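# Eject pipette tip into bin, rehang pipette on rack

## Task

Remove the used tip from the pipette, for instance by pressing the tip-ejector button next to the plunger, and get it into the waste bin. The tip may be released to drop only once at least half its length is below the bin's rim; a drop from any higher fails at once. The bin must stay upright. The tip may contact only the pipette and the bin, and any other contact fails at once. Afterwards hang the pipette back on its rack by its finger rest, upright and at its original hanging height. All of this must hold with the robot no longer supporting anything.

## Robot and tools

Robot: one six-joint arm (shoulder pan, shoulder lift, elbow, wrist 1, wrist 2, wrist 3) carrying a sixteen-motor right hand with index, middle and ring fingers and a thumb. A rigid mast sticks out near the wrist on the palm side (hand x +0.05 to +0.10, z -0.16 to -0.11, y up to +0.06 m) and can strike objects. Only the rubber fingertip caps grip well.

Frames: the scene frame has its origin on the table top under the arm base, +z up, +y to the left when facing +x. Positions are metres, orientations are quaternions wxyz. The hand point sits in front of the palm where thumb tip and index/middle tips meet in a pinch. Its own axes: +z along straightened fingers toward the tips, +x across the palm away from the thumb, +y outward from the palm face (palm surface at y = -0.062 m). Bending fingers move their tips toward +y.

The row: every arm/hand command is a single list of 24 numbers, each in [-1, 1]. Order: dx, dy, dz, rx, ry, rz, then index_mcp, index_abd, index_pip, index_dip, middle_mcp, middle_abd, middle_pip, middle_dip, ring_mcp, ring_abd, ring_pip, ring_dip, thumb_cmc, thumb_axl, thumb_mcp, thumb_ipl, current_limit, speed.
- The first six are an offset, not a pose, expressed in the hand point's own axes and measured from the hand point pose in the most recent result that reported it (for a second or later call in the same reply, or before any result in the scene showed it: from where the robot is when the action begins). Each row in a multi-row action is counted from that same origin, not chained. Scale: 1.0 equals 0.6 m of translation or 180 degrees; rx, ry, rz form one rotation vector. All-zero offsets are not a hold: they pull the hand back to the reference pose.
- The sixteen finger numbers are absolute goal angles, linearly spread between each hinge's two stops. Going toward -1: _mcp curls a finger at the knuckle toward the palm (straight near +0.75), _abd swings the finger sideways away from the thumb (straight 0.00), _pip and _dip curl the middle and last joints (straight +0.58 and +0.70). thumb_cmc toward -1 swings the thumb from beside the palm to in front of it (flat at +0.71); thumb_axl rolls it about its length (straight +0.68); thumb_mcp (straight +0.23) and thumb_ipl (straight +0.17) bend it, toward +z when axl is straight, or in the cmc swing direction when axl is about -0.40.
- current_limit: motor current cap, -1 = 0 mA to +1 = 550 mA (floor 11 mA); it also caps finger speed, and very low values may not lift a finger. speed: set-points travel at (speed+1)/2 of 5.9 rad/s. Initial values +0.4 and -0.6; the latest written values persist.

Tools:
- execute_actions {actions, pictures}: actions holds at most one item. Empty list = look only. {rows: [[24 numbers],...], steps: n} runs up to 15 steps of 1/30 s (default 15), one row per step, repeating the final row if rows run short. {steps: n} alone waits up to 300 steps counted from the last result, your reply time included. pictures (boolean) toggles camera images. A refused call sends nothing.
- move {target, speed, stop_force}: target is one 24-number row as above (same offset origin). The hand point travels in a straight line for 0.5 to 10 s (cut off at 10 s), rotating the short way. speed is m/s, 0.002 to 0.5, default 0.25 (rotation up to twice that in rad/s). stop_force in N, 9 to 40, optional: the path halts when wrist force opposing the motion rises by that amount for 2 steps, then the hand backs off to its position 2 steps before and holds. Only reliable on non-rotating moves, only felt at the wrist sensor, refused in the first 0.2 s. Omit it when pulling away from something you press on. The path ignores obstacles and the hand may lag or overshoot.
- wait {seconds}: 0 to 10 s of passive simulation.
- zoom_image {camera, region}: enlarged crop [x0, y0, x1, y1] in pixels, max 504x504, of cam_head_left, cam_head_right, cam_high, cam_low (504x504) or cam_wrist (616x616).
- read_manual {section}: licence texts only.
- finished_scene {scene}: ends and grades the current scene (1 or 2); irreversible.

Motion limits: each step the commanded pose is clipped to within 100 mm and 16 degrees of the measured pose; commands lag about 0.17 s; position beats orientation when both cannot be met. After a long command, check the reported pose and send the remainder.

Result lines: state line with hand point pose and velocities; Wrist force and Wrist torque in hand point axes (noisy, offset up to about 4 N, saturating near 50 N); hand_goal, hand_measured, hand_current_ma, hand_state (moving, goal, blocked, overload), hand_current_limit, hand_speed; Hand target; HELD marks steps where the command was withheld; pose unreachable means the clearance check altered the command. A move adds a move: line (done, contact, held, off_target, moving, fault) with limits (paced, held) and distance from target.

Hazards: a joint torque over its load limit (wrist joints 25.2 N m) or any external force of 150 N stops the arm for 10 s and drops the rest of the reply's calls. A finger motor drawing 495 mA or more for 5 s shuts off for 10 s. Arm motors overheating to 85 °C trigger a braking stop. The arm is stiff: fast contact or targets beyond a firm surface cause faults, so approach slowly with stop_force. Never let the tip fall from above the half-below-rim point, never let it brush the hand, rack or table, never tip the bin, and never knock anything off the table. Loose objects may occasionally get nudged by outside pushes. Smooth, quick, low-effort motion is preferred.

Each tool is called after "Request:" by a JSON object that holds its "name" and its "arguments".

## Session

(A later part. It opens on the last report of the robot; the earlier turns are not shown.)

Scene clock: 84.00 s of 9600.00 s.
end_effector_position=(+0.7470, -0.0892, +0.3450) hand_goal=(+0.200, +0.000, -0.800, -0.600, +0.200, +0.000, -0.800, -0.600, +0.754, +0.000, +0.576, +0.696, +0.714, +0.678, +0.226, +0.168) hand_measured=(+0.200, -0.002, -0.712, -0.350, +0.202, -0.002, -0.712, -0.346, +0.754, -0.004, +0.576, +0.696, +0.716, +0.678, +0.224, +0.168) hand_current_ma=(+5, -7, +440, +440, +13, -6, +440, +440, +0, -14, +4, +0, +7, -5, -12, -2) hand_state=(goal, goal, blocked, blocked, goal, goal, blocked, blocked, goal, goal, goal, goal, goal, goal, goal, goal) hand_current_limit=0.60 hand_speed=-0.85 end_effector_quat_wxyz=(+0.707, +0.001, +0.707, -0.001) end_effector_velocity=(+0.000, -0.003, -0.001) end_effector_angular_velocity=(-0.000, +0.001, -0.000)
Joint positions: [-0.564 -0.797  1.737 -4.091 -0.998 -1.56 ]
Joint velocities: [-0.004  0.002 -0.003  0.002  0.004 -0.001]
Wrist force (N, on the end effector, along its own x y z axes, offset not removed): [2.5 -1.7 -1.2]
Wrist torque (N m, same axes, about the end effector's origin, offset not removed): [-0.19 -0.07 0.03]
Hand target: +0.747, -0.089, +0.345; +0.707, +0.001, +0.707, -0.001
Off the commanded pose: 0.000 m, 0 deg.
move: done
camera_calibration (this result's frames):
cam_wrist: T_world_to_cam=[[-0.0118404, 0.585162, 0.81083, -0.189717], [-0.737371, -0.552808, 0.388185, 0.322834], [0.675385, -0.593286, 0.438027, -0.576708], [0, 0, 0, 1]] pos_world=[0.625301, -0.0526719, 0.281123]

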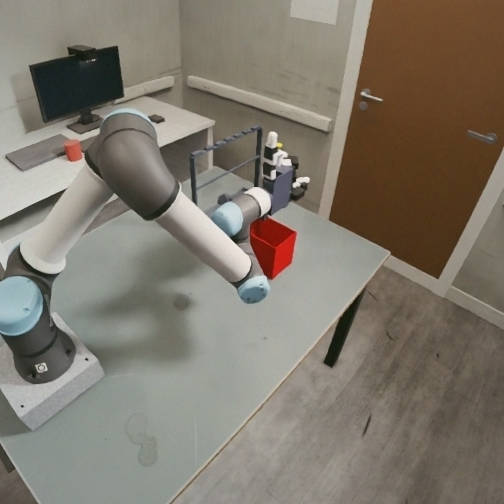

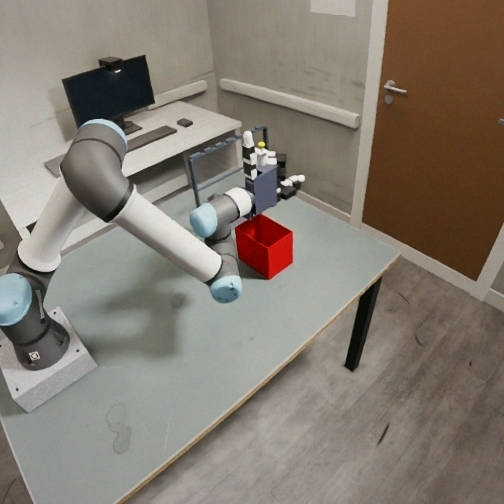

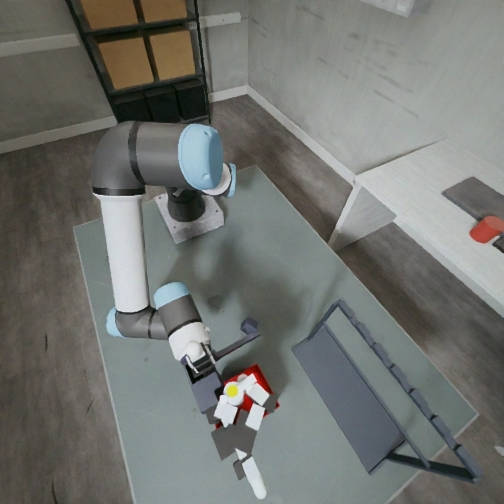

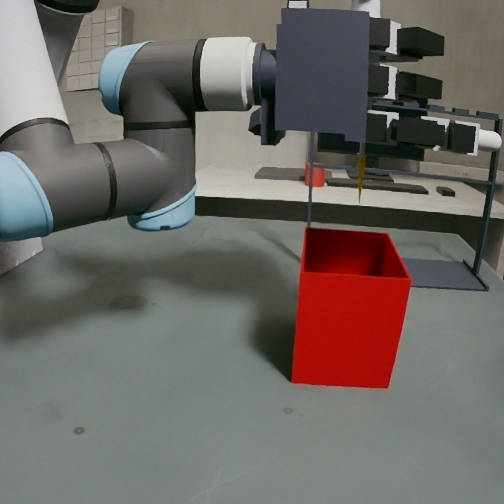

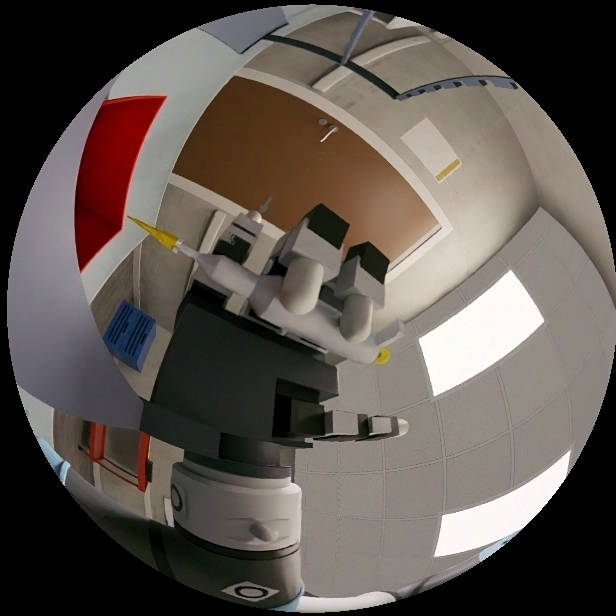

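Request:
{"name": "move", "arguments": {"target": [0.14,0.02,-0.017,0,0,0,0.2,0,-0.8,-0.6,0.2,0,-0.8,-0.6,0.754,0,0.576,0.696,0.65,0.678,0.0,-0.35,0.6,-0.8], "speed": 0.05}}

Request:
{"name": "zoom_image", "arguments": {"camera": "cam_high", "region": [170,310,300,440]}}

Scene clock: 88.50 s of 9600.00 s.
end_effector_position=(+0.7367, -0.0771, +0.2612) hand_goal=(+0.200, +0.000, -0.800, -0.600, +0.200, +0.000, -0.800, -0.600, +0.754, +0.000, +0.576, +0.696, +0.650, +0.678, +0.000, -0.350) hand_measured=(+0.200, -0.002, -0.712, -0.350, +0.202, -0.002, -0.712, -0.346, +0.754, -0.004, +0.576, +0.696, +0.652, +0.678, +0.000, -0.350) hand_current_ma=(+5, -7, +440, +440, +13, -6, +440, +440, +0, -14, +4, +0, +11, -5, -6, +4) hand_state=(goal, goal, blocked, blocked, goal, goal, blocked, blocked, goal, goal, goal, goal, goal, goal, goal, goal) hand_current_limit=0.60 hand_speed=-0.80 end_effector_quat_wxyz=(+0.707, +0.001, +0.707, -0.001) end_effector_velocity=(-0.000, -0.000, -0.002) end_effector_angular_velocity=(+0.000, -0.001, -0.001)
Joint positions: [-0.554 -0.642  1.752 -4.261 -1.009 -1.56 ]
Joint velocities: [-0.     0.005 -0.001 -0.005 -0.001  0.001]
Wrist force (N, on the end effector, along its own x y z axes, offset not removed): [0.3 -2.4 -1.6]
Wrist torque (N m, same axes, about the end effector's origin, offset not removed): [-0.25 0.05 -0.21]
Hand target: +0.737, -0.077, +0.261; +0.707, +0.001, +0.707, -0.001
Off the commanded pose: 0.000 m, 0 deg.
move: done
camera_calibration (this result's frames):
cam_wrist: T_world_to_cam=[[-0.0117867, 0.585251, 0.810766, -0.128986], [-0.737343, -0.552768, 0.388296, 0.354407], [0.675416, -0.593236, 0.438046, -0.525837], [0, 0, 0, 1]] pos_world=[0.614958, -0.0405514, 0.197304]

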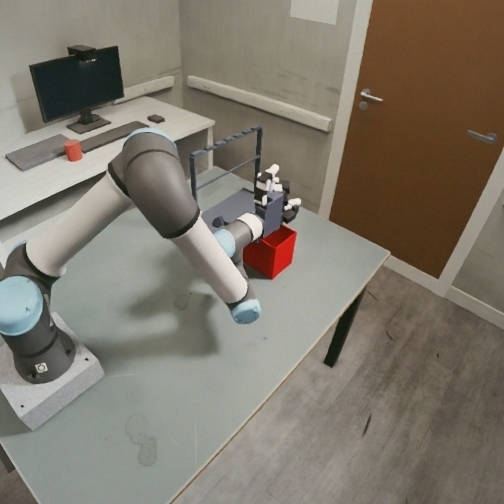

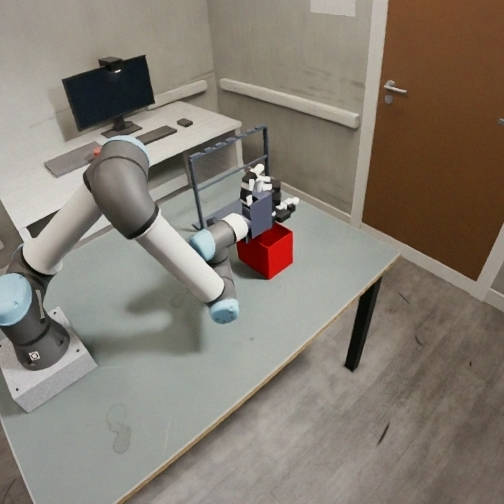

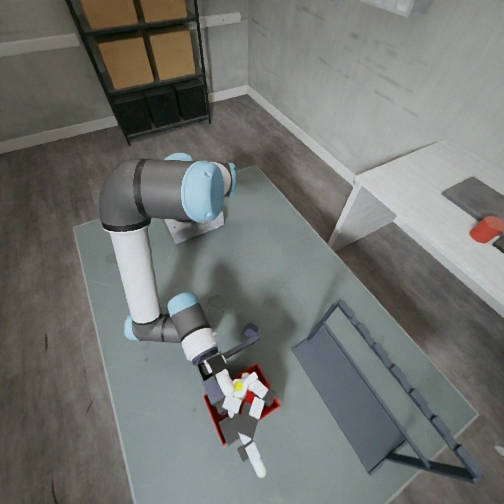

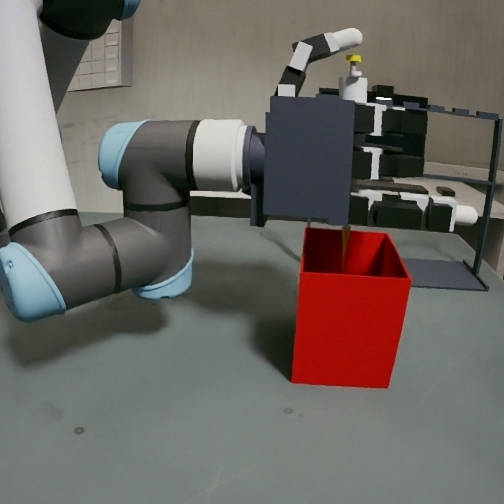

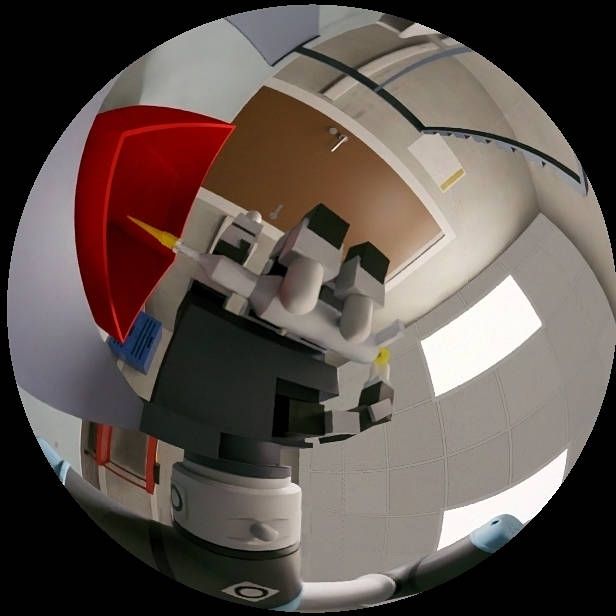

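Region (170, 310, 300, 440) of cam_high's 504x504 image, scaled by 3.877, with more detail than that image has.

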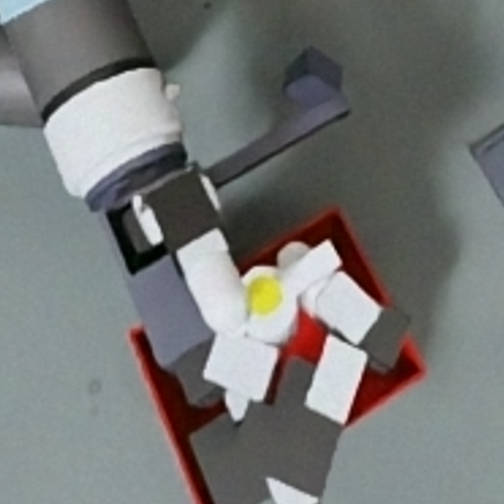

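Plenty of room; lower further first.

Request:
{"name": "move", "arguments": {"target": [0.045,0,0,0,0,0,0.2,0,-0.8,-0.6,0.2,0,-0.8,-0.6,0.754,0,0.576,0.696,0.65,0.678,-0.05,-0.5,0.6,-0.9], "speed": 0.04}}

Request:
{"name": "zoom_image", "arguments": {"camera": "cam_high", "region": [195,340,275,420]}}

Request:
{"name": "zoom_image", "arguments": {"camera": "cam_low", "region": [260,30,420,190]}}

Scene clock: 92.00 s of 9600.00 s.
end_effector_position=(+0.7366, -0.0770, +0.2343) hand_goal=(+0.200, +0.000, -0.800, -0.600, +0.200, +0.000, -0.800, -0.600, +0.754, +0.000, +0.576, +0.696, +0.650, +0.678, -0.050, -0.500) hand_measured=(+0.200, -0.002, -0.712, -0.350, +0.202, -0.002, -0.712, -0.346, +0.754, -0.004, +0.576, +0.696, +0.656, +0.682, -0.052, -0.498) hand_current_ma=(+5, -7, +440, +440, +13, -6, +440, +440, +0, -14, +4, +0, +32, +23, -8, +16) hand_state=(goal, goal, blocked, blocked, goal, goal, blocked, blocked, goal, goal, goal, goal, goal, goal, goal, goal) hand_current_limit=0.60 hand_speed=-0.90 end_effector_quat_wxyz=(+0.707, +0.001, +0.707, -0.001) end_effector_velocity=(-0.000, -0.000, -0.002) end_effector_angular_velocity=(+0.000, +0.001, -0.000)
Joint positions: [-0.553 -0.584  1.734 -4.301 -1.009 -1.56 ]
Joint velocities: [-0.001  0.004 -0.001 -0.002  0.    -0.   ]
Wrist force (N, on the end effector, along its own x y z axes, offset not removed): [0.9 0.7 1.0]
Wrist torque (N m, same axes, about the end effector's origin, offset not removed): [-0.14 -0.13 -0.08]
Hand target: +0.737, -0.077, +0.234; +0.707, +0.001, +0.707, -0.001
Off the commanded pose: 0.000 m, 0 deg.
move: done
camera_calibration (this result's frames):
cam_wrist: T_world_to_cam=[[-0.0117705, 0.585336, 0.810705, -0.10725], [-0.737336, -0.552726, 0.388368, 0.364784], [0.675424, -0.593191, 0.438095, -0.514021], [0, 0, 0, 1]] pos_world=[0.614889, -0.0405099, 0.170468]

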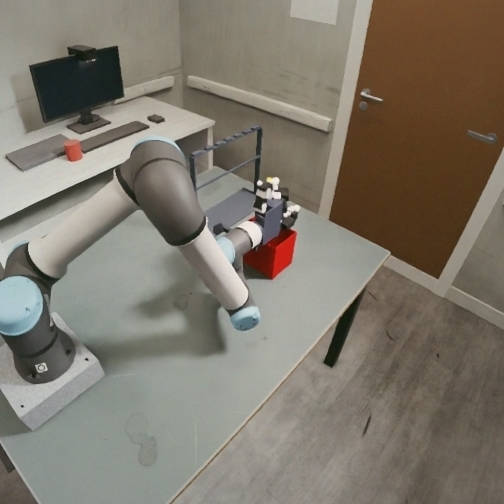

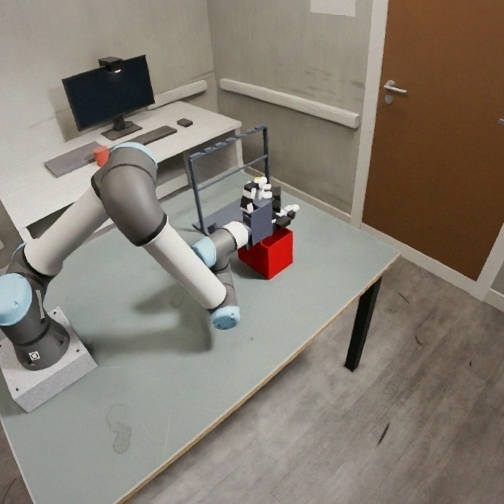

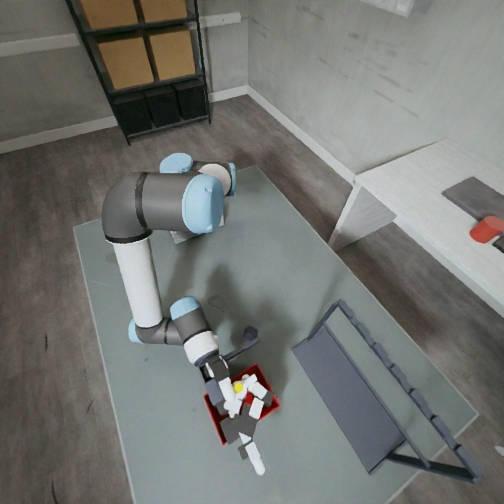

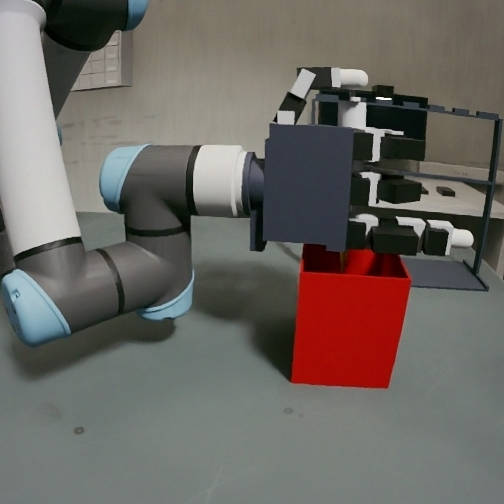

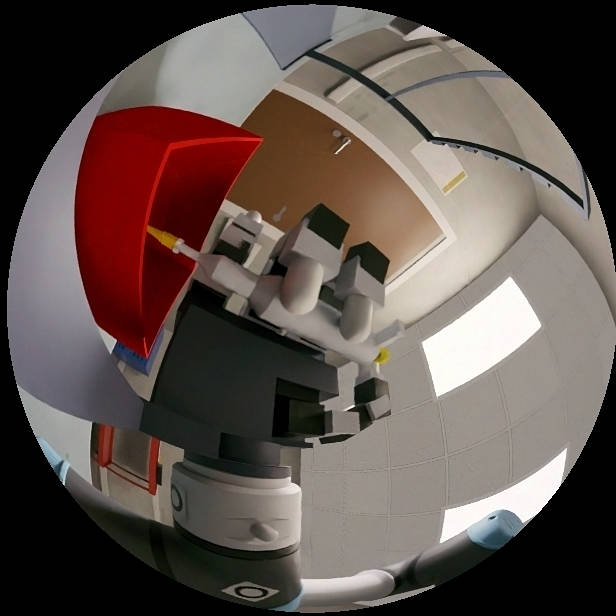

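Region (195, 340, 275, 420) of cam_high's 504x504 image, scaled by 6.300, with more detail than that image has.

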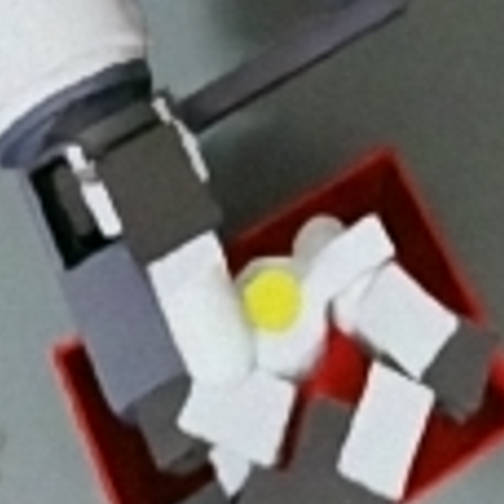

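Region (260, 30, 420, 190) of cam_low's 504x504 image, scaled by 3.150, with more detail than that image has.

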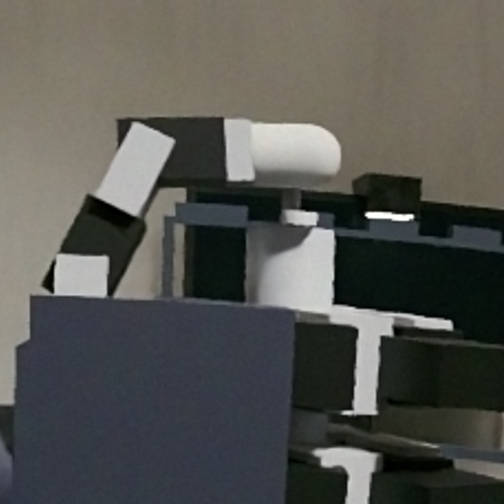

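Well aligned. Press.

Request:
{"name": "move", "arguments": {"target": [0,0,0,0,0,0,0.2,0,-0.8,-0.6,0.2,0,-0.8,-0.6,0.754,0,0.576,0.696,0.64,0.678,-0.25,-0.62,0.75,-0.9]}}

Request:
{"name": "zoom_image", "arguments": {"camera": "cam_low", "region": [260,30,420,190]}}

Scene clock: 95.80 s of 9600.00 s.
end_effector_position=(+0.7366, -0.0770, +0.2343) hand_goal=(+0.200, +0.000, -0.800, -0.600, +0.200, +0.000, -0.800, -0.600, +0.754, +0.000, +0.576, +0.696, +0.640, +0.678, -0.250, -0.620) hand_measured=(+0.200, -0.002, -0.712, -0.352, +0.202, -0.002, -0.712, -0.348, +0.754, -0.004, +0.576, +0.696, +0.648, +0.682, -0.100, -0.550) hand_current_ma=(-1, -7, +481, +481, +13, -6, +481, +481, +0, -14, +4, +0, +42, +23, +481, +470) hand_state=(goal, goal, blocked, blocked, goal, goal, blocked, blocked, goal, goal, goal, goal, goal, goal, blocked, blocked) hand_current_limit=0.75 hand_speed=-0.90 end_effector_quat_wxyz=(+0.707, +0.001, +0.707, -0.001) end_effector_velocity=(+0.000, -0.000, +0.001) end_effector_angular_velocity=(-0.001, -0.000, -0.001)
Joint positions: [-0.553 -0.584  1.734 -4.301 -1.009 -1.56 ]
Joint velocities: [-0.    -0.001  0.     0.001 -0.    -0.001]
Wrist force (N, on the end effector, along its own x y z axes, offset not removed): [3.7 0.8 -2.1]
Wrist torque (N m, same axes, about the end effector's origin, offset not removed): [0.16 -0.34 0.27]
Hand target: +0.737, -0.077, +0.234; +0.707, +0.001, +0.707, -0.001
Off the commanded pose: 0.000 m, 0 deg.
After step 90, 0.07 s passed at rest.
move: done
camera_calibration (this result's frames):
cam_wrist: T_world_to_cam=[[-0.0118327, 0.585305, 0.810727, -0.107197], [-0.737364, -0.552742, 0.388291, 0.364838], [0.675392, -0.593206, 0.438123, -0.514041], [0, 0, 0, 1]] pos_world=[0.614929, -0.0405282, 0.170457]

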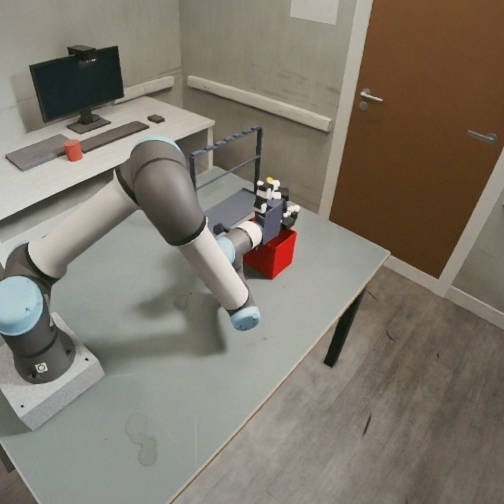

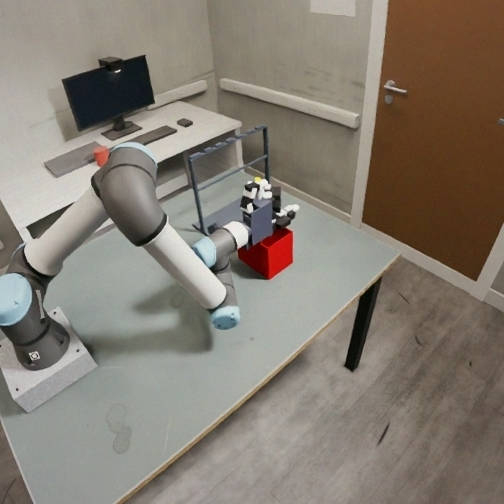

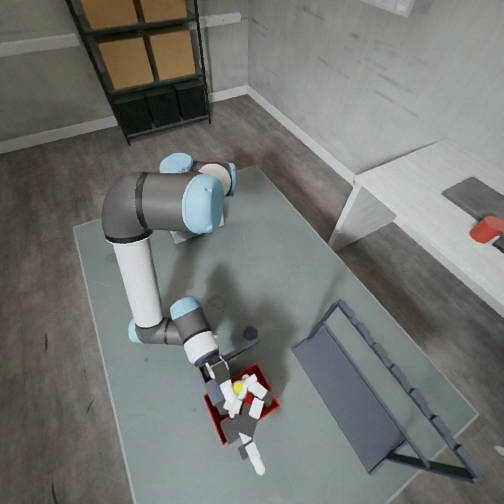

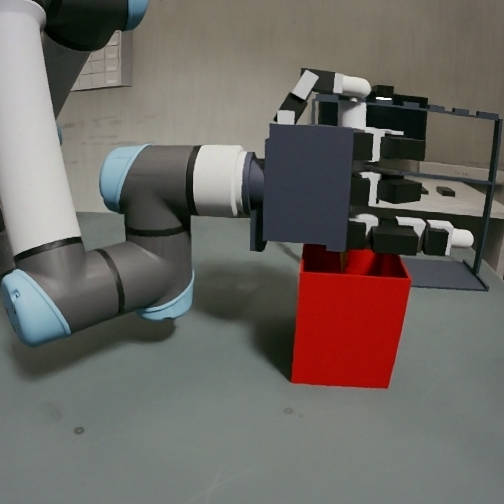

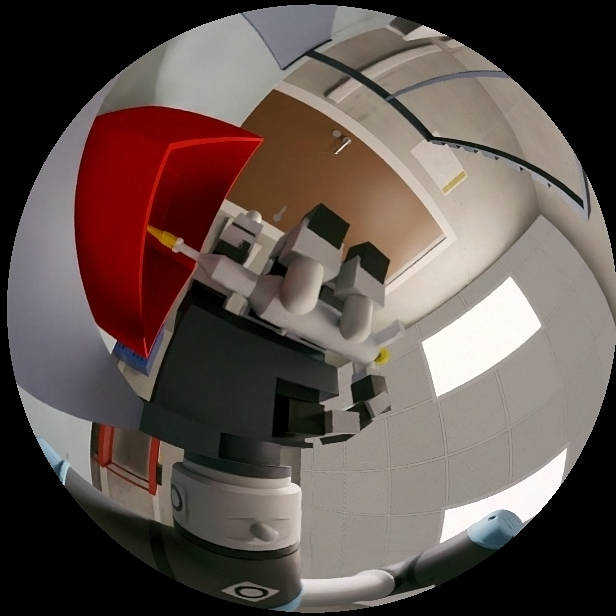

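Region (260, 30, 420, 190) of cam_low's 504x504 image, scaled by 3.150, with more detail than that image has.

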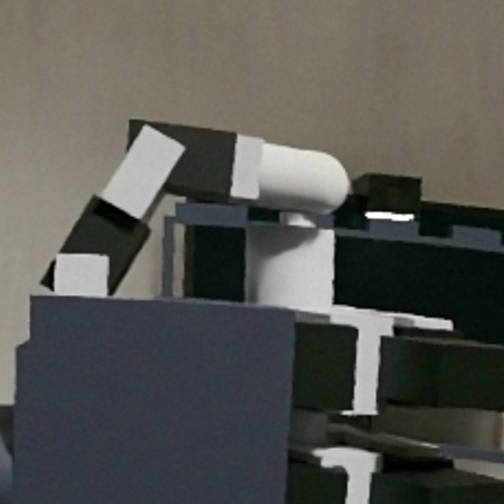

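Request:
{"name": "move", "arguments": {"target": [0,0,0,0,0,0,0.2,0,-0.8,-0.6,0.2,0,-0.8,-0.6,0.754,0,0.576,0.696,0.66,0.678,-0.1,-0.1,0.75,-0.7]}}

Request:
{"name": "move", "arguments": {"target": [0,0,0,0,0,0,0.2,0,-0.8,-0.6,0.2,0,-0.8,-0.6,0.754,0,0.576,0.696,0.66,0.678,-0.6,-0.1,0.75,-0.7]}}

Request:
{"name": "execute_actions", "arguments": {"actions": [{"rows":[[0,0,0,0,0,0,0.2,0,-0.8,-0.6,0.2,0,-0.8,-0.6,0.754,0,0.576,0.696,0.66,0.678,-0.6,-0.5,1,0]]}], "pictures": false}}

Request:
{"name": "execute_actions", "arguments": {"actions": [{"rows":[[0,0,0,0,0,0,0.2,0,-0.8,-0.6,0.2,0,-0.8,-0.6,0.754,0,0.576,0.696,0.66,0.678,-0.6,-0.5,1,0]]}], "pictures": false}}

Request:
{"name": "execute_actions", "arguments": {"actions": [{"rows":[[0,0,0,0,0,0,0.2,0,-0.8,-0.6,0.2,0,-0.8,-0.6,0.754,0,0.576,0.696,0.66,0.678,-0.6,-0.5,0.75,0]],"steps":3}]}}

Request:
{"name": "zoom_image", "arguments": {"camera": "cam_low", "region": [260,30,420,190]}}

Scene clock: 105.23 s of 9600.00 s.
end_effector_position=(+0.7367, -0.0770, +0.2344) hand_goal=(+0.200, +0.000, -0.800, -0.600, +0.200, +0.000, -0.800, -0.600, +0.754, +0.000, +0.576, +0.696, +0.660, +0.678, -0.100, -0.100) hand_measured=(+0.200, -0.002, -0.712, -0.352, +0.202, -0.002, -0.712, -0.348, +0.754, -0.004, +0.576, +0.696, +0.662, +0.678, -0.104, -0.106) hand_current_ma=(-2, -7, +481, +481, +13, -6, +481, +481, +0, -14, +4, +0, +7, +6, -24, -35) hand_state=(goal, goal, blocked, blocked, goal, goal, blocked, blocked, goal, goal, goal, goal, goal, goal, goal, goal) hand_current_limit=0.75 hand_speed=-0.70 end_effector_quat_wxyz=(+0.707, +0.001, +0.707, -0.001) end_effector_velocity=(+0.000, -0.000, -0.001) end_effector_angular_velocity=(+0.001, +0.002, -0.000)
Joint positions: [-0.553 -0.584  1.734 -4.301 -1.009 -1.56 ]
Joint velocities: [-0.    -0.     0.001  0.002 -0.    -0.001]
Wrist force (N, on the end effector, along its own x y z axes, offset not removed): [0.2 0.1 -2.2]
Wrist torque (N m, same axes, about the end effector's origin, offset not removed): [0.06 0.13 0.06]
Hand target: +0.737, -0.077, +0.234; +0.707, +0.001, +0.707, -0.001
Off the commanded pose: 0.000 m, 0 deg.
After step 90, 5.20 s passed at rest.
move: done
camera_calibration (this result's frames):
cam_wrist: T_world_to_cam=[[-0.0118931, 0.585343, 0.810698, -0.107194], [-0.737392, -0.552725, 0.388263, 0.364843], [0.67536, -0.593185, 0.438201, -0.514062], [0, 0, 0, 1]] pos_world=[0.614934, -0.0405312, 0.17051]

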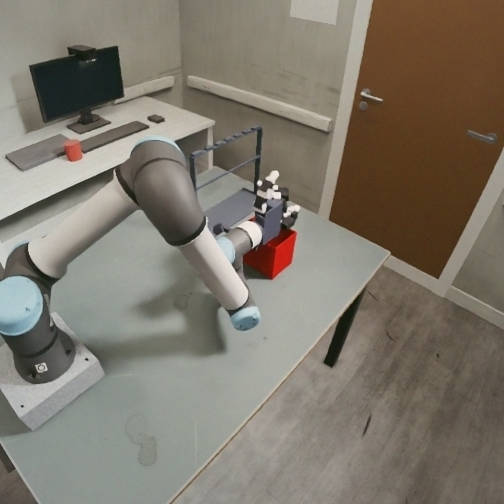

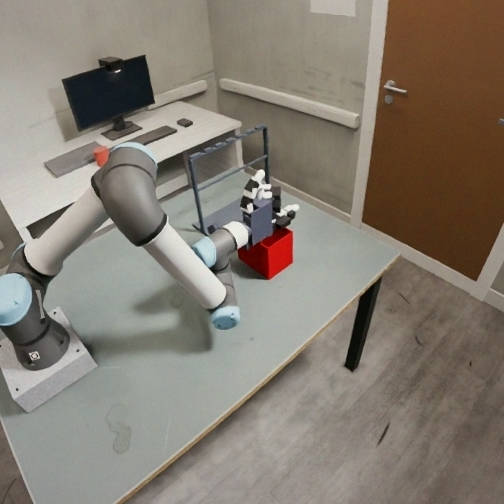

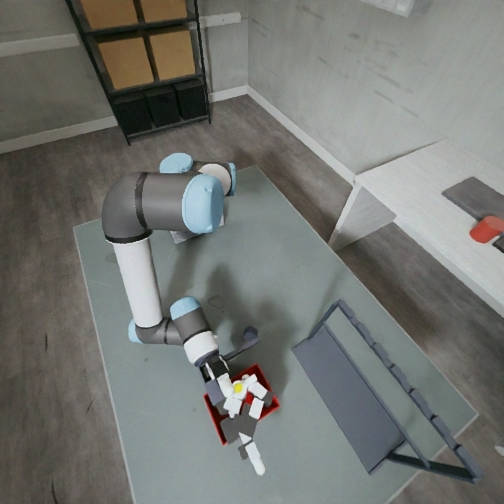

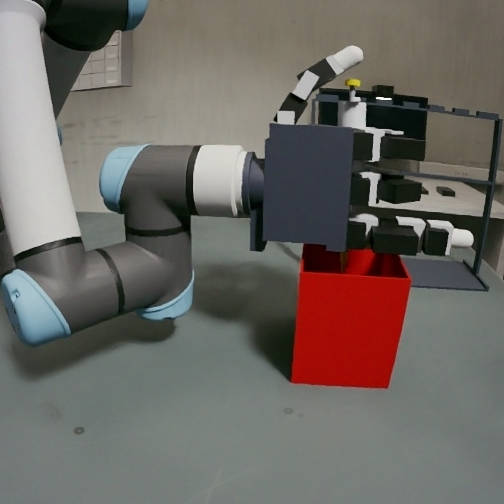

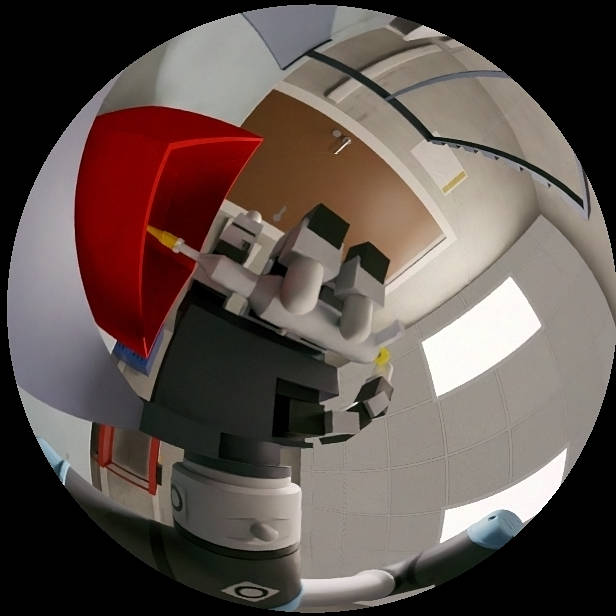

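Scene clock: 106.00 s of 9600.00 s.
end_effector_position=(+0.7367, -0.0770, +0.2344) hand_goal=(+0.200, +0.000, -0.800, -0.600, +0.200, +0.000, -0.800, -0.600, +0.754, +0.000, +0.576, +0.696, +0.660, +0.678, -0.600, -0.100) hand_measured=(+0.202, -0.002, -0.712, -0.352, +0.202, -0.002, -0.712, -0.348, +0.754, -0.004, +0.576, +0.696, +0.662, +0.678, -0.352, -0.092) hand_current_ma=(+14, -7, +481, +481, +10, -6, +481, +481, +0, -14, +4, +0, +7, +3, +481, +48) hand_state=(goal, goal, blocked, blocked, goal, goal, blocked, blocked, goal, goal, goal, goal, goal, goal, blocked, goal) hand_current_limit=0.75 hand_speed=-0.70 end_effector_quat_wxyz=(+0.707, +0.001, +0.707, -0.001) end_effector_velocity=(-0.000, +0.000, +0.000) end_effector_angular_velocity=(-0.000, -0.001, +0.000)
Joint positions: [-0.553 -0.584  1.734 -4.301 -1.009 -1.56 ]
Joint velocities: [-0.    -0.    -0.    -0.001  0.     0.   ]
Wrist force (N, on the end effector, along its own x y z axes, offset not removed): [1.3 -0.9 -0.8]
Wrist torque (N m, same axes, about the end effector's origin, offset not removed): [-0.14 0.04 -0.05]
Hand target: +0.737, -0.077, +0.234; +0.707, +0.001, +0.707, -0.001
Off the commanded pose: 0.000 m, 0 deg.
move: done
camera_calibration (this result's frames):
cam_wrist: T_world_to_cam=[[-0.0118938, 0.585344, 0.810698, -0.107194], [-0.737393, -0.552725, 0.388262, 0.364843], [0.675359, -0.593185, 0.438202, -0.514063], [0, 0, 0, 1]] pos_world=[0.614935, -0.0405313, 0.17051]

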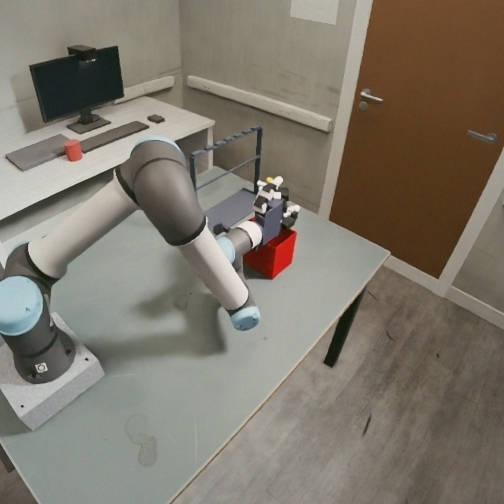

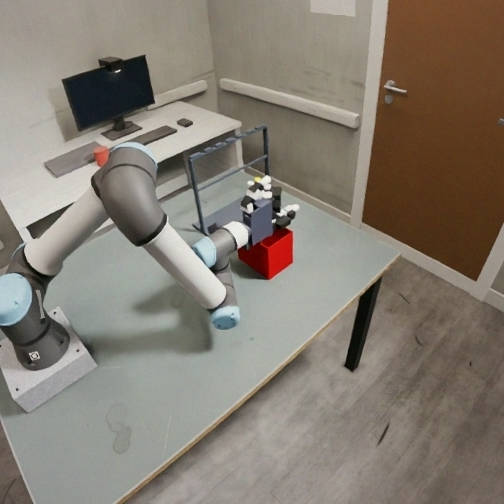

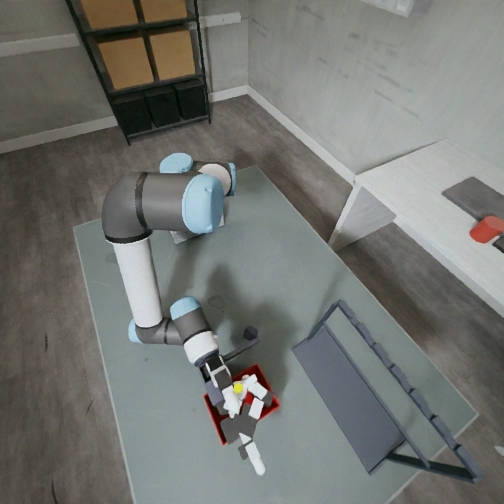

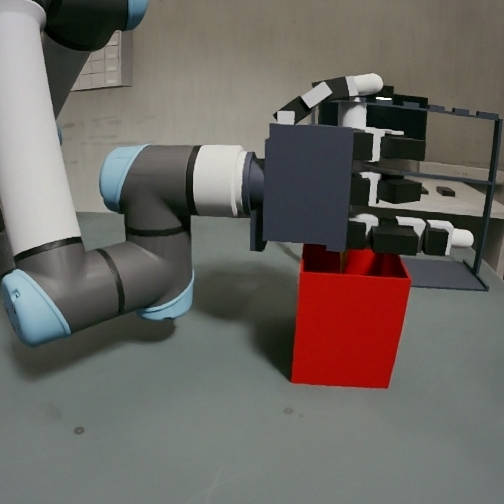

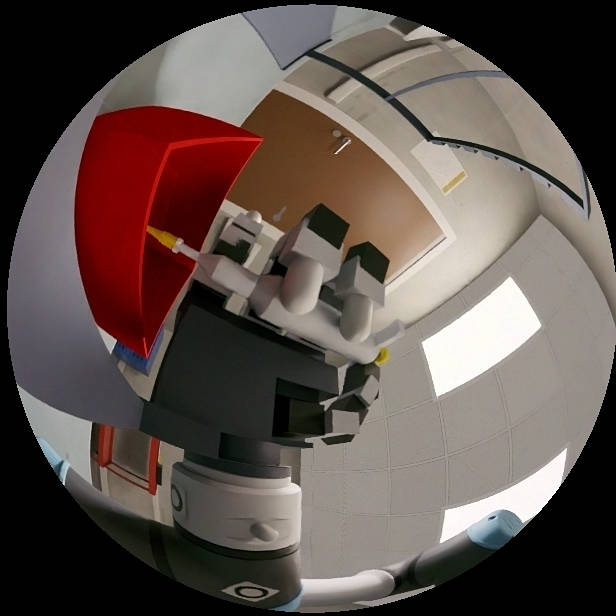

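Scene clock: 106.50 s of 9600.00 s.
end_effector_position=(+0.7367, -0.0770, +0.2344) hand_goal=(+0.200, +0.000, -0.800, -0.600, +0.200, +0.000, -0.800, -0.600, +0.754, +0.000, +0.576, +0.696, +0.660, +0.678, -0.600, -0.500) hand_measured=(+0.196, +0.004, -0.712, -0.356, +0.204, +0.010, -0.712, -0.350, +0.754, -0.004, +0.576, +0.696, +0.674, +0.676, -0.354, -0.226) hand_current_ma=(-16, +15, +522, +550, +23, +48, +502, +550, +0, -14, +4, +0, +74, -20, +550, +550) hand_state=(goal, goal, blocked, blocked, goal, goal, blocked, blocked, goal, goal, goal, goal, goal, goal, blocked, blocked) hand_current_limit=1.00 hand_speed=0.00 end_effector_quat_wxyz=(+0.707, +0.001, +0.707, -0.001) end_effector_velocity=(-0.000, -0.000, -0.000) end_effector_angular_velocity=(+0.001, +0.000, -0.001)
Joint positions: [-0.553 -0.584  1.734 -4.301 -1.009 -1.56 ]
Joint velocities: [-0.     0.     0.     0.    -0.     0.001]
Wrist force (N, on the end effector, along its own x y z axes, offset not removed): [-0.7 -2.4 -0.1]
Wrist torque (N m, same axes, about the end effector's origin, offset not removed): [-0.45 0.16 -0.20]
Hand target: +0.737, -0.077, +0.234; +0.707, +0.001, +0.707, -0.001
Off the commanded pose: 0.000 m, 0 deg.
Steps of this call (steps 1 to 15: all 15 steps of this action). Readings (end_effector_position | what the end effector reports):
1: (+0.7367, -0.0770, +0.2344) | hand_goal=(+0.200, +0.000, -0.800, -0.600, +0.200, +0.000, -0.800, -0.600, +0.754, +0.000, +0.576, +0.696, +0.660, +0.678, -0.600, -0.500) hand_measured=(+0.202, -0.002, -0.712, -0.352, +0.202, -0.002, -0.712, -0.348, +0.754, -0.004, +0.576, +0.696, +0.662, +0.678, -0.352, -0.092) hand_current_ma=(+14, -7, +481, +481, +10, -6, +481, +481, +0, -14, +4, +0, +7, +3, +481, +48) hand_state=(goal, goal, moving, blocked, goal, goal, moving, blocked, goal, goal, goal, goal, goal, goal, blocked, moving) hand_current_limit=1.00 hand_speed=0.00
2: (+0.7367, -0.0770, +0.2344) | hand_goal=(+0.200, +0.000, -0.800, -0.600, +0.200, +0.000, -0.800, -0.600, +0.754, +0.000, +0.576, +0.696, +0.660, +0.678, -0.600, -0.500) hand_measured=(+0.202, -0.002, -0.712, -0.352, +0.202, -0.002, -0.712, -0.350, +0.754, -0.004, +0.576, +0.696, +0.662, +0.678, -0.352, -0.096) hand_current_ma=(+14, -7, +523, +535, +10, -6, +504, +526, +0, -14, +4, +0, +7, +3, +550, +321) hand_state=(goal, goal, moving, moving, goal, goal, moving, moving, goal, goal, goal, goal, goal, goal, moving, moving) hand_current_limit=1.00 hand_speed=0.00
4: (+0.7367, -0.0770, +0.2344) | hand_goal=(+0.200, +0.000, -0.800, -0.600, +0.200, +0.000, -0.800, -0.600, +0.754, +0.000, +0.576, +0.696, +0.660, +0.678, -0.600, -0.500) hand_measured=(+0.202, -0.002, -0.712, -0.354, +0.202, -0.002, -0.712, -0.350, +0.754, -0.004, +0.576, +0.696, +0.662, +0.678, -0.352, -0.130) hand_current_ma=(+3, -7, +523, +550, +10, -6, +502, +550, +0, -14, +4, +0, +8, -4, +550, +396) hand_state=(moving, goal, blocked, blocked, goal, goal, blocked, blocked, goal, goal, goal, goal, goal, goal, blocked, moving) hand_current_limit=1.00 hand_speed=0.00
8: (+0.7367, -0.0770, +0.2344) | hand_goal=(+0.200, +0.000, -0.800, -0.600, +0.200, +0.000, -0.800, -0.600, +0.754, +0.000, +0.576, +0.696, +0.660, +0.678, -0.600, -0.500) hand_measured=(+0.196, +0.002, -0.712, -0.354, +0.202, +0.004, -0.712, -0.350, +0.754, -0.004, +0.576, +0.696, +0.670, +0.676, -0.358, -0.206) hand_current_ma=(-16, +13, +522, +538, +19, +36, +502, +550, +0, -14, +4, +0, +77, -22, +550, +441) hand_state=(moving, moving, blocked, moving, goal, moving, blocked, blocked, goal, goal, goal, goal, moving, goal, blocked, moving) hand_current_limit=1.00 hand_speed=0.00
15: the state above

Scene clock: 107.00 s of 9600.00 s.
end_effector_position=(+0.7367, -0.0770, +0.2344) hand_goal=(+0.200, +0.000, -0.800, -0.600, +0.200, +0.000, -0.800, -0.600, +0.754, +0.000, +0.576, +0.696, +0.660, +0.678, -0.600, -0.500) hand_measured=(+0.196, +0.004, -0.712, -0.356, +0.204, +0.010, -0.712, -0.350, +0.754, -0.004, +0.576, +0.696, +0.674, +0.676, -0.354, -0.226) hand_current_ma=(-16, +15, +522, +550, +23, +48, +502, +550, +0, -14, +4, +0, +74, -20, +550, +550) hand_state=(goal, goal, blocked, blocked, goal, goal, blocked, blocked, goal, goal, goal, goal, goal, goal, blocked, blocked) hand_current_limit=1.00 hand_speed=0.00 end_effector_quat_wxyz=(+0.707, +0.001, +0.707, -0.001) end_effector_velocity=(+0.000, -0.000, +0.000) end_effector_angular_velocity=(+0.000, -0.000, +0.000)
Joint positions: [-0.553 -0.584  1.734 -4.301 -1.009 -1.56 ]
Joint velocities: [-0.     0.    -0.001  0.001  0.     0.   ]
Wrist force (N, on the end effector, along its own x y z axes, offset not removed): [0.3 -0.7 -2.2]
Wrist torque (N m, same axes, about the end effector's origin, offset not removed): [0.06 0.10 -0.14]
Hand target: +0.737, -0.077, +0.234; +0.707, +0.001, +0.707, -0.001
Off the commanded pose: 0.000 m, 0 deg.
Steps of this call (steps 1 to 15: all 15 steps of this action). Readings (end_effector_position | what the end effector reports):
1: (+0.7367, -0.0770, +0.2344) | hand_goal=(+0.200, +0.000, -0.800, -0.600, +0.200, +0.000, -0.800, -0.600, +0.754, +0.000, +0.576, +0.696, +0.660, +0.678, -0.600, -0.500) hand_measured=(+0.196, +0.004, -0.712, -0.356, +0.204, +0.010, -0.712, -0.350, +0.754, -0.004, +0.576, +0.696, +0.674, +0.676, -0.354, -0.226) hand_current_ma=(-16, +15, +522, +550, +23, +48, +502, +550, +0, -14, +4, +0, +74, -20, +550, +550) hand_state=(goal, goal, blocked, blocked, goal, goal, blocked, blocked, goal, goal, goal, goal, goal, goal, blocked, blocked) hand_current_limit=1.00 hand_speed=0.00
2: (+0.7367, -0.0770, +0.2344) | hand_goal=(+0.200, +0.000, -0.800, -0.600, +0.200, +0.000, -0.800, -0.600, +0.754, +0.000, +0.576, +0.696, +0.660, +0.678, -0.600, -0.500) hand_measured=(+0.196, +0.004, -0.712, -0.356, +0.204, +0.010, -0.712, -0.350, +0.754, -0.004, +0.576, +0.696, +0.674, +0.676, -0.354, -0.226) hand_current_ma=(-16, +15, +522, +550, +23, +48, +502, +550, +0, -14, +4, +0, +74, -20, +550, +550) hand_state=(goal, goal, blocked, blocked, goal, goal, blocked, blocked, goal, goal, goal, goal, goal, goal, blocked, blocked) hand_current_limit=1.00 hand_speed=0.00
4: (+0.7367, -0.0770, +0.2344) | hand_goal=(+0.200, +0.000, -0.800, -0.600, +0.200, +0.000, -0.800, -0.600, +0.754, +0.000, +0.576, +0.696, +0.660, +0.678, -0.600, -0.500) hand_measured=(+0.196, +0.004, -0.712, -0.356, +0.204, +0.010, -0.712, -0.350, +0.754, -0.004, +0.576, +0.696, +0.674, +0.676, -0.354, -0.226) hand_current_ma=(-16, +15, +522, +550, +23, +48, +502, +550, +0, -14, +4, +0, +74, -20, +550, +550) hand_state=(goal, goal, blocked, blocked, goal, goal, blocked, blocked, goal, goal, goal, goal, goal, goal, blocked, blocked) hand_current_limit=1.00 hand_speed=0.00
8: (+0.7367, -0.0770, +0.2344) | hand_goal=(+0.200, +0.000, -0.800, -0.600, +0.200, +0.000, -0.800, -0.600, +0.754, +0.000, +0.576, +0.696, +0.660, +0.678, -0.600, -0.500) hand_measured=(+0.196, +0.004, -0.712, -0.356, +0.204, +0.010, -0.712, -0.350, +0.754, -0.004, +0.576, +0.696, +0.674, +0.676, -0.354, -0.226) hand_current_ma=(-16, +15, +522, +550, +23, +48, +502, +550, +0, -14, +4, +0, +74, -20, +550, +550) hand_state=(goal, goal, blocked, blocked, goal, goal, blocked, blocked, goal, goal, goal, goal, goal, goal, blocked, blocked) hand_current_limit=1.00 hand_speed=0.00
15: the state above

Scene clock: 107.10 s of 9600.00 s.
end_effector_position=(+0.7367, -0.0770, +0.2344) hand_goal=(+0.200, +0.000, -0.800, -0.600, +0.200, +0.000, -0.800, -0.600, +0.754, +0.000, +0.576, +0.696, +0.660, +0.678, -0.600, -0.500) hand_measured=(+0.196, +0.004, -0.712, -0.356, +0.204, +0.010, -0.712, -0.350, +0.754, -0.004, +0.576, +0.696, +0.674, +0.676, -0.352, -0.226) hand_current_ma=(-17, +15, +480, +479, +23, +48, +481, +479, +0, -14, +4, +0, +74, -20, +470, +479) hand_state=(goal, goal, blocked, blocked, goal, goal, blocked, blocked, goal, goal, goal, goal, goal, goal, moving, blocked) hand_current_limit=0.75 hand_speed=0.00 end_effector_quat_wxyz=(+0.707, +0.001, +0.707, -0.001) end_effector_velocity=(-0.000, -0.000, +0.000) end_effector_angular_velocity=(-0.001, -0.001, -0.001)
Joint positions: [-0.553 -0.584  1.734 -4.301 -1.009 -1.56 ]
Joint velocities: [-0.001 -0.001  0.001 -0.002 -0.    -0.   ]
Wrist force (N, on the end effector, along its own x y z axes, offset not removed): [-0.4 0.5 -0.4]
Wrist torque (N m, same axes, about the end effector's origin, offset not removed): [-0.07 0.36 0.00]
Hand target: +0.737, -0.077, +0.234; +0.707, +0.001, +0.707, -0.001
Off the commanded pose: 0.000 m, 0 deg.
Steps of this call (steps 1 to 3: all 3 steps of this action). Readings (end_effector_position | what the end effector reports):
1: (+0.7367, -0.0770, +0.2344) | hand_goal=(+0.200, +0.000, -0.800, -0.600, +0.200, +0.000, -0.800, -0.600, +0.754, +0.000, +0.576, +0.696, +0.660, +0.678, -0.600, -0.500) hand_measured=(+0.196, +0.004, -0.712, -0.356, +0.204, +0.010, -0.712, -0.350, +0.754, -0.004, +0.576, +0.696, +0.674, +0.676, -0.354, -0.226) hand_current_ma=(-16, +15, +522, +550, +23, +48, +502, +550, +0, -14, +4, +0, +74, -20, +550, +550) hand_state=(goal, goal, blocked, blocked, goal, goal, blocked, blocked, goal, goal, goal, goal, goal, goal, blocked, blocked) hand_current_limit=0.75 hand_speed=0.00
2: (+0.7367, -0.0770, +0.2344) | hand_goal=(+0.200, +0.000, -0.800, -0.600, +0.200, +0.000, -0.800, -0.600, +0.754, +0.000, +0.576, +0.696, +0.660, +0.678, -0.600, -0.500) hand_measured=(+0.196, +0.004, -0.712, -0.356, +0.204, +0.010, -0.712, -0.350, +0.754, -0.004, +0.576, +0.696, +0.674, +0.676, -0.352, -0.226) hand_current_ma=(-17, +15, +477, +474, +23, +48, +479, +474, +0, -14, +4, +0, +74, -20, +481, +474) hand_state=(goal, goal, moving, moving, goal, goal, moving, moving, goal, goal, goal, goal, goal, goal, moving, moving) hand_current_limit=0.75 hand_speed=0.00
3: the state above
camera_calibration (this result's frames):
cam_wrist: T_world_to_cam=[[-0.011894, 0.585344, 0.810698, -0.107194], [-0.737393, -0.552725, 0.388262, 0.364843], [0.675359, -0.593185, 0.438202, -0.514063], [0, 0, 0, 1]] pos_world=[0.614935, -0.0405313, 0.170511]

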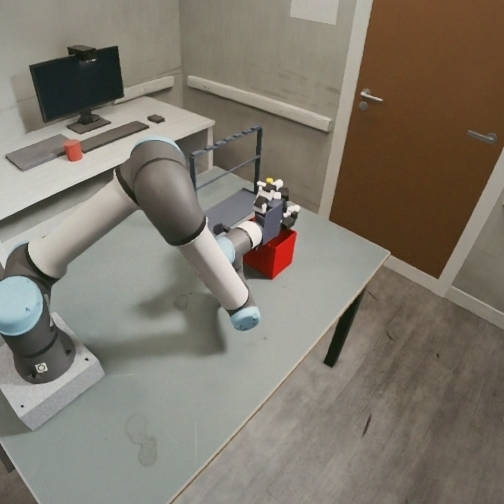

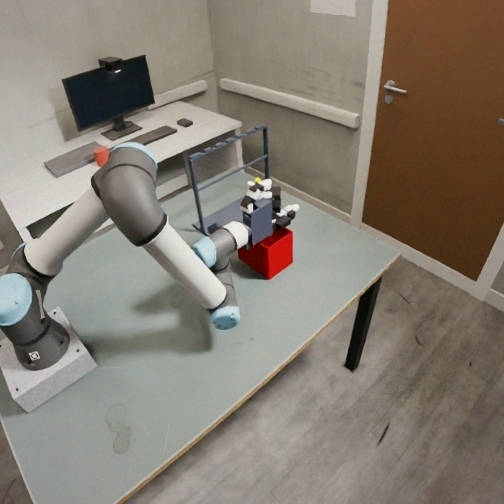

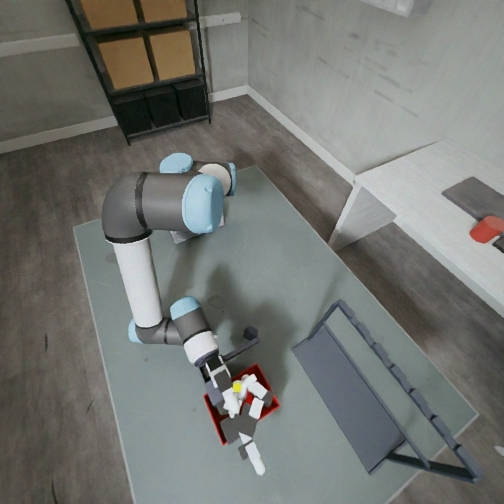

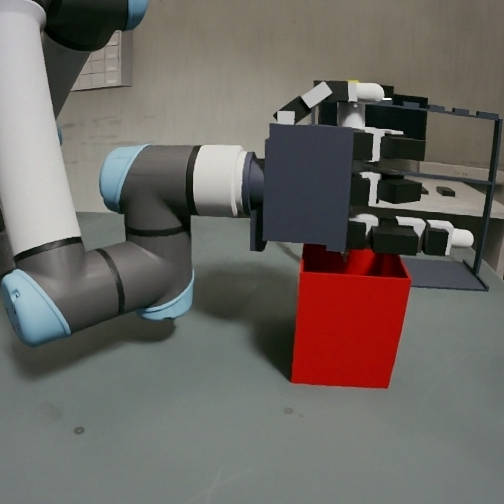

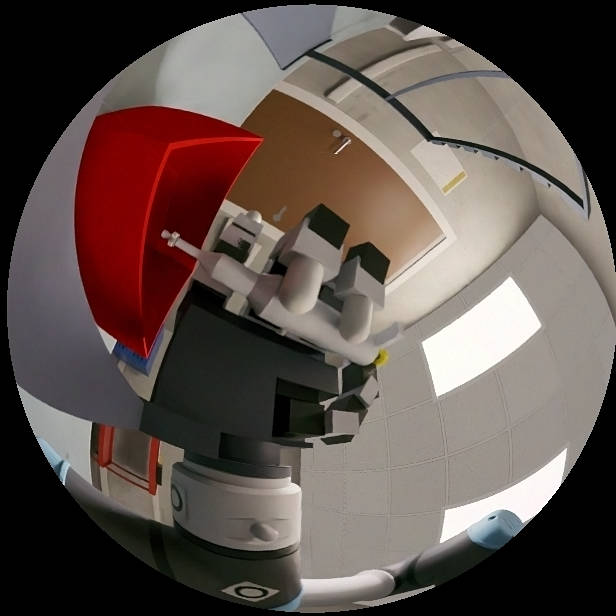

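Region (260, 30, 420, 190) of cam_low's 504x504 image, scaled by 3.150, with more detail than that image has.

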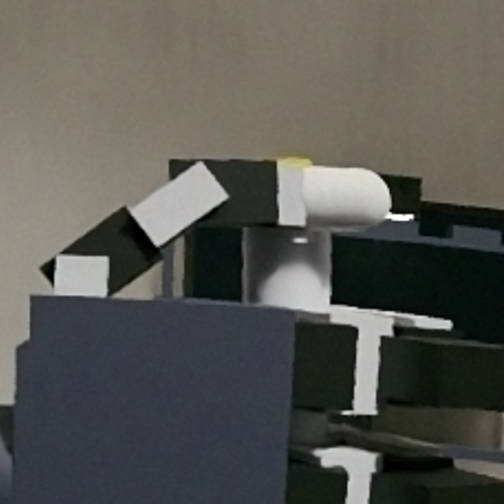

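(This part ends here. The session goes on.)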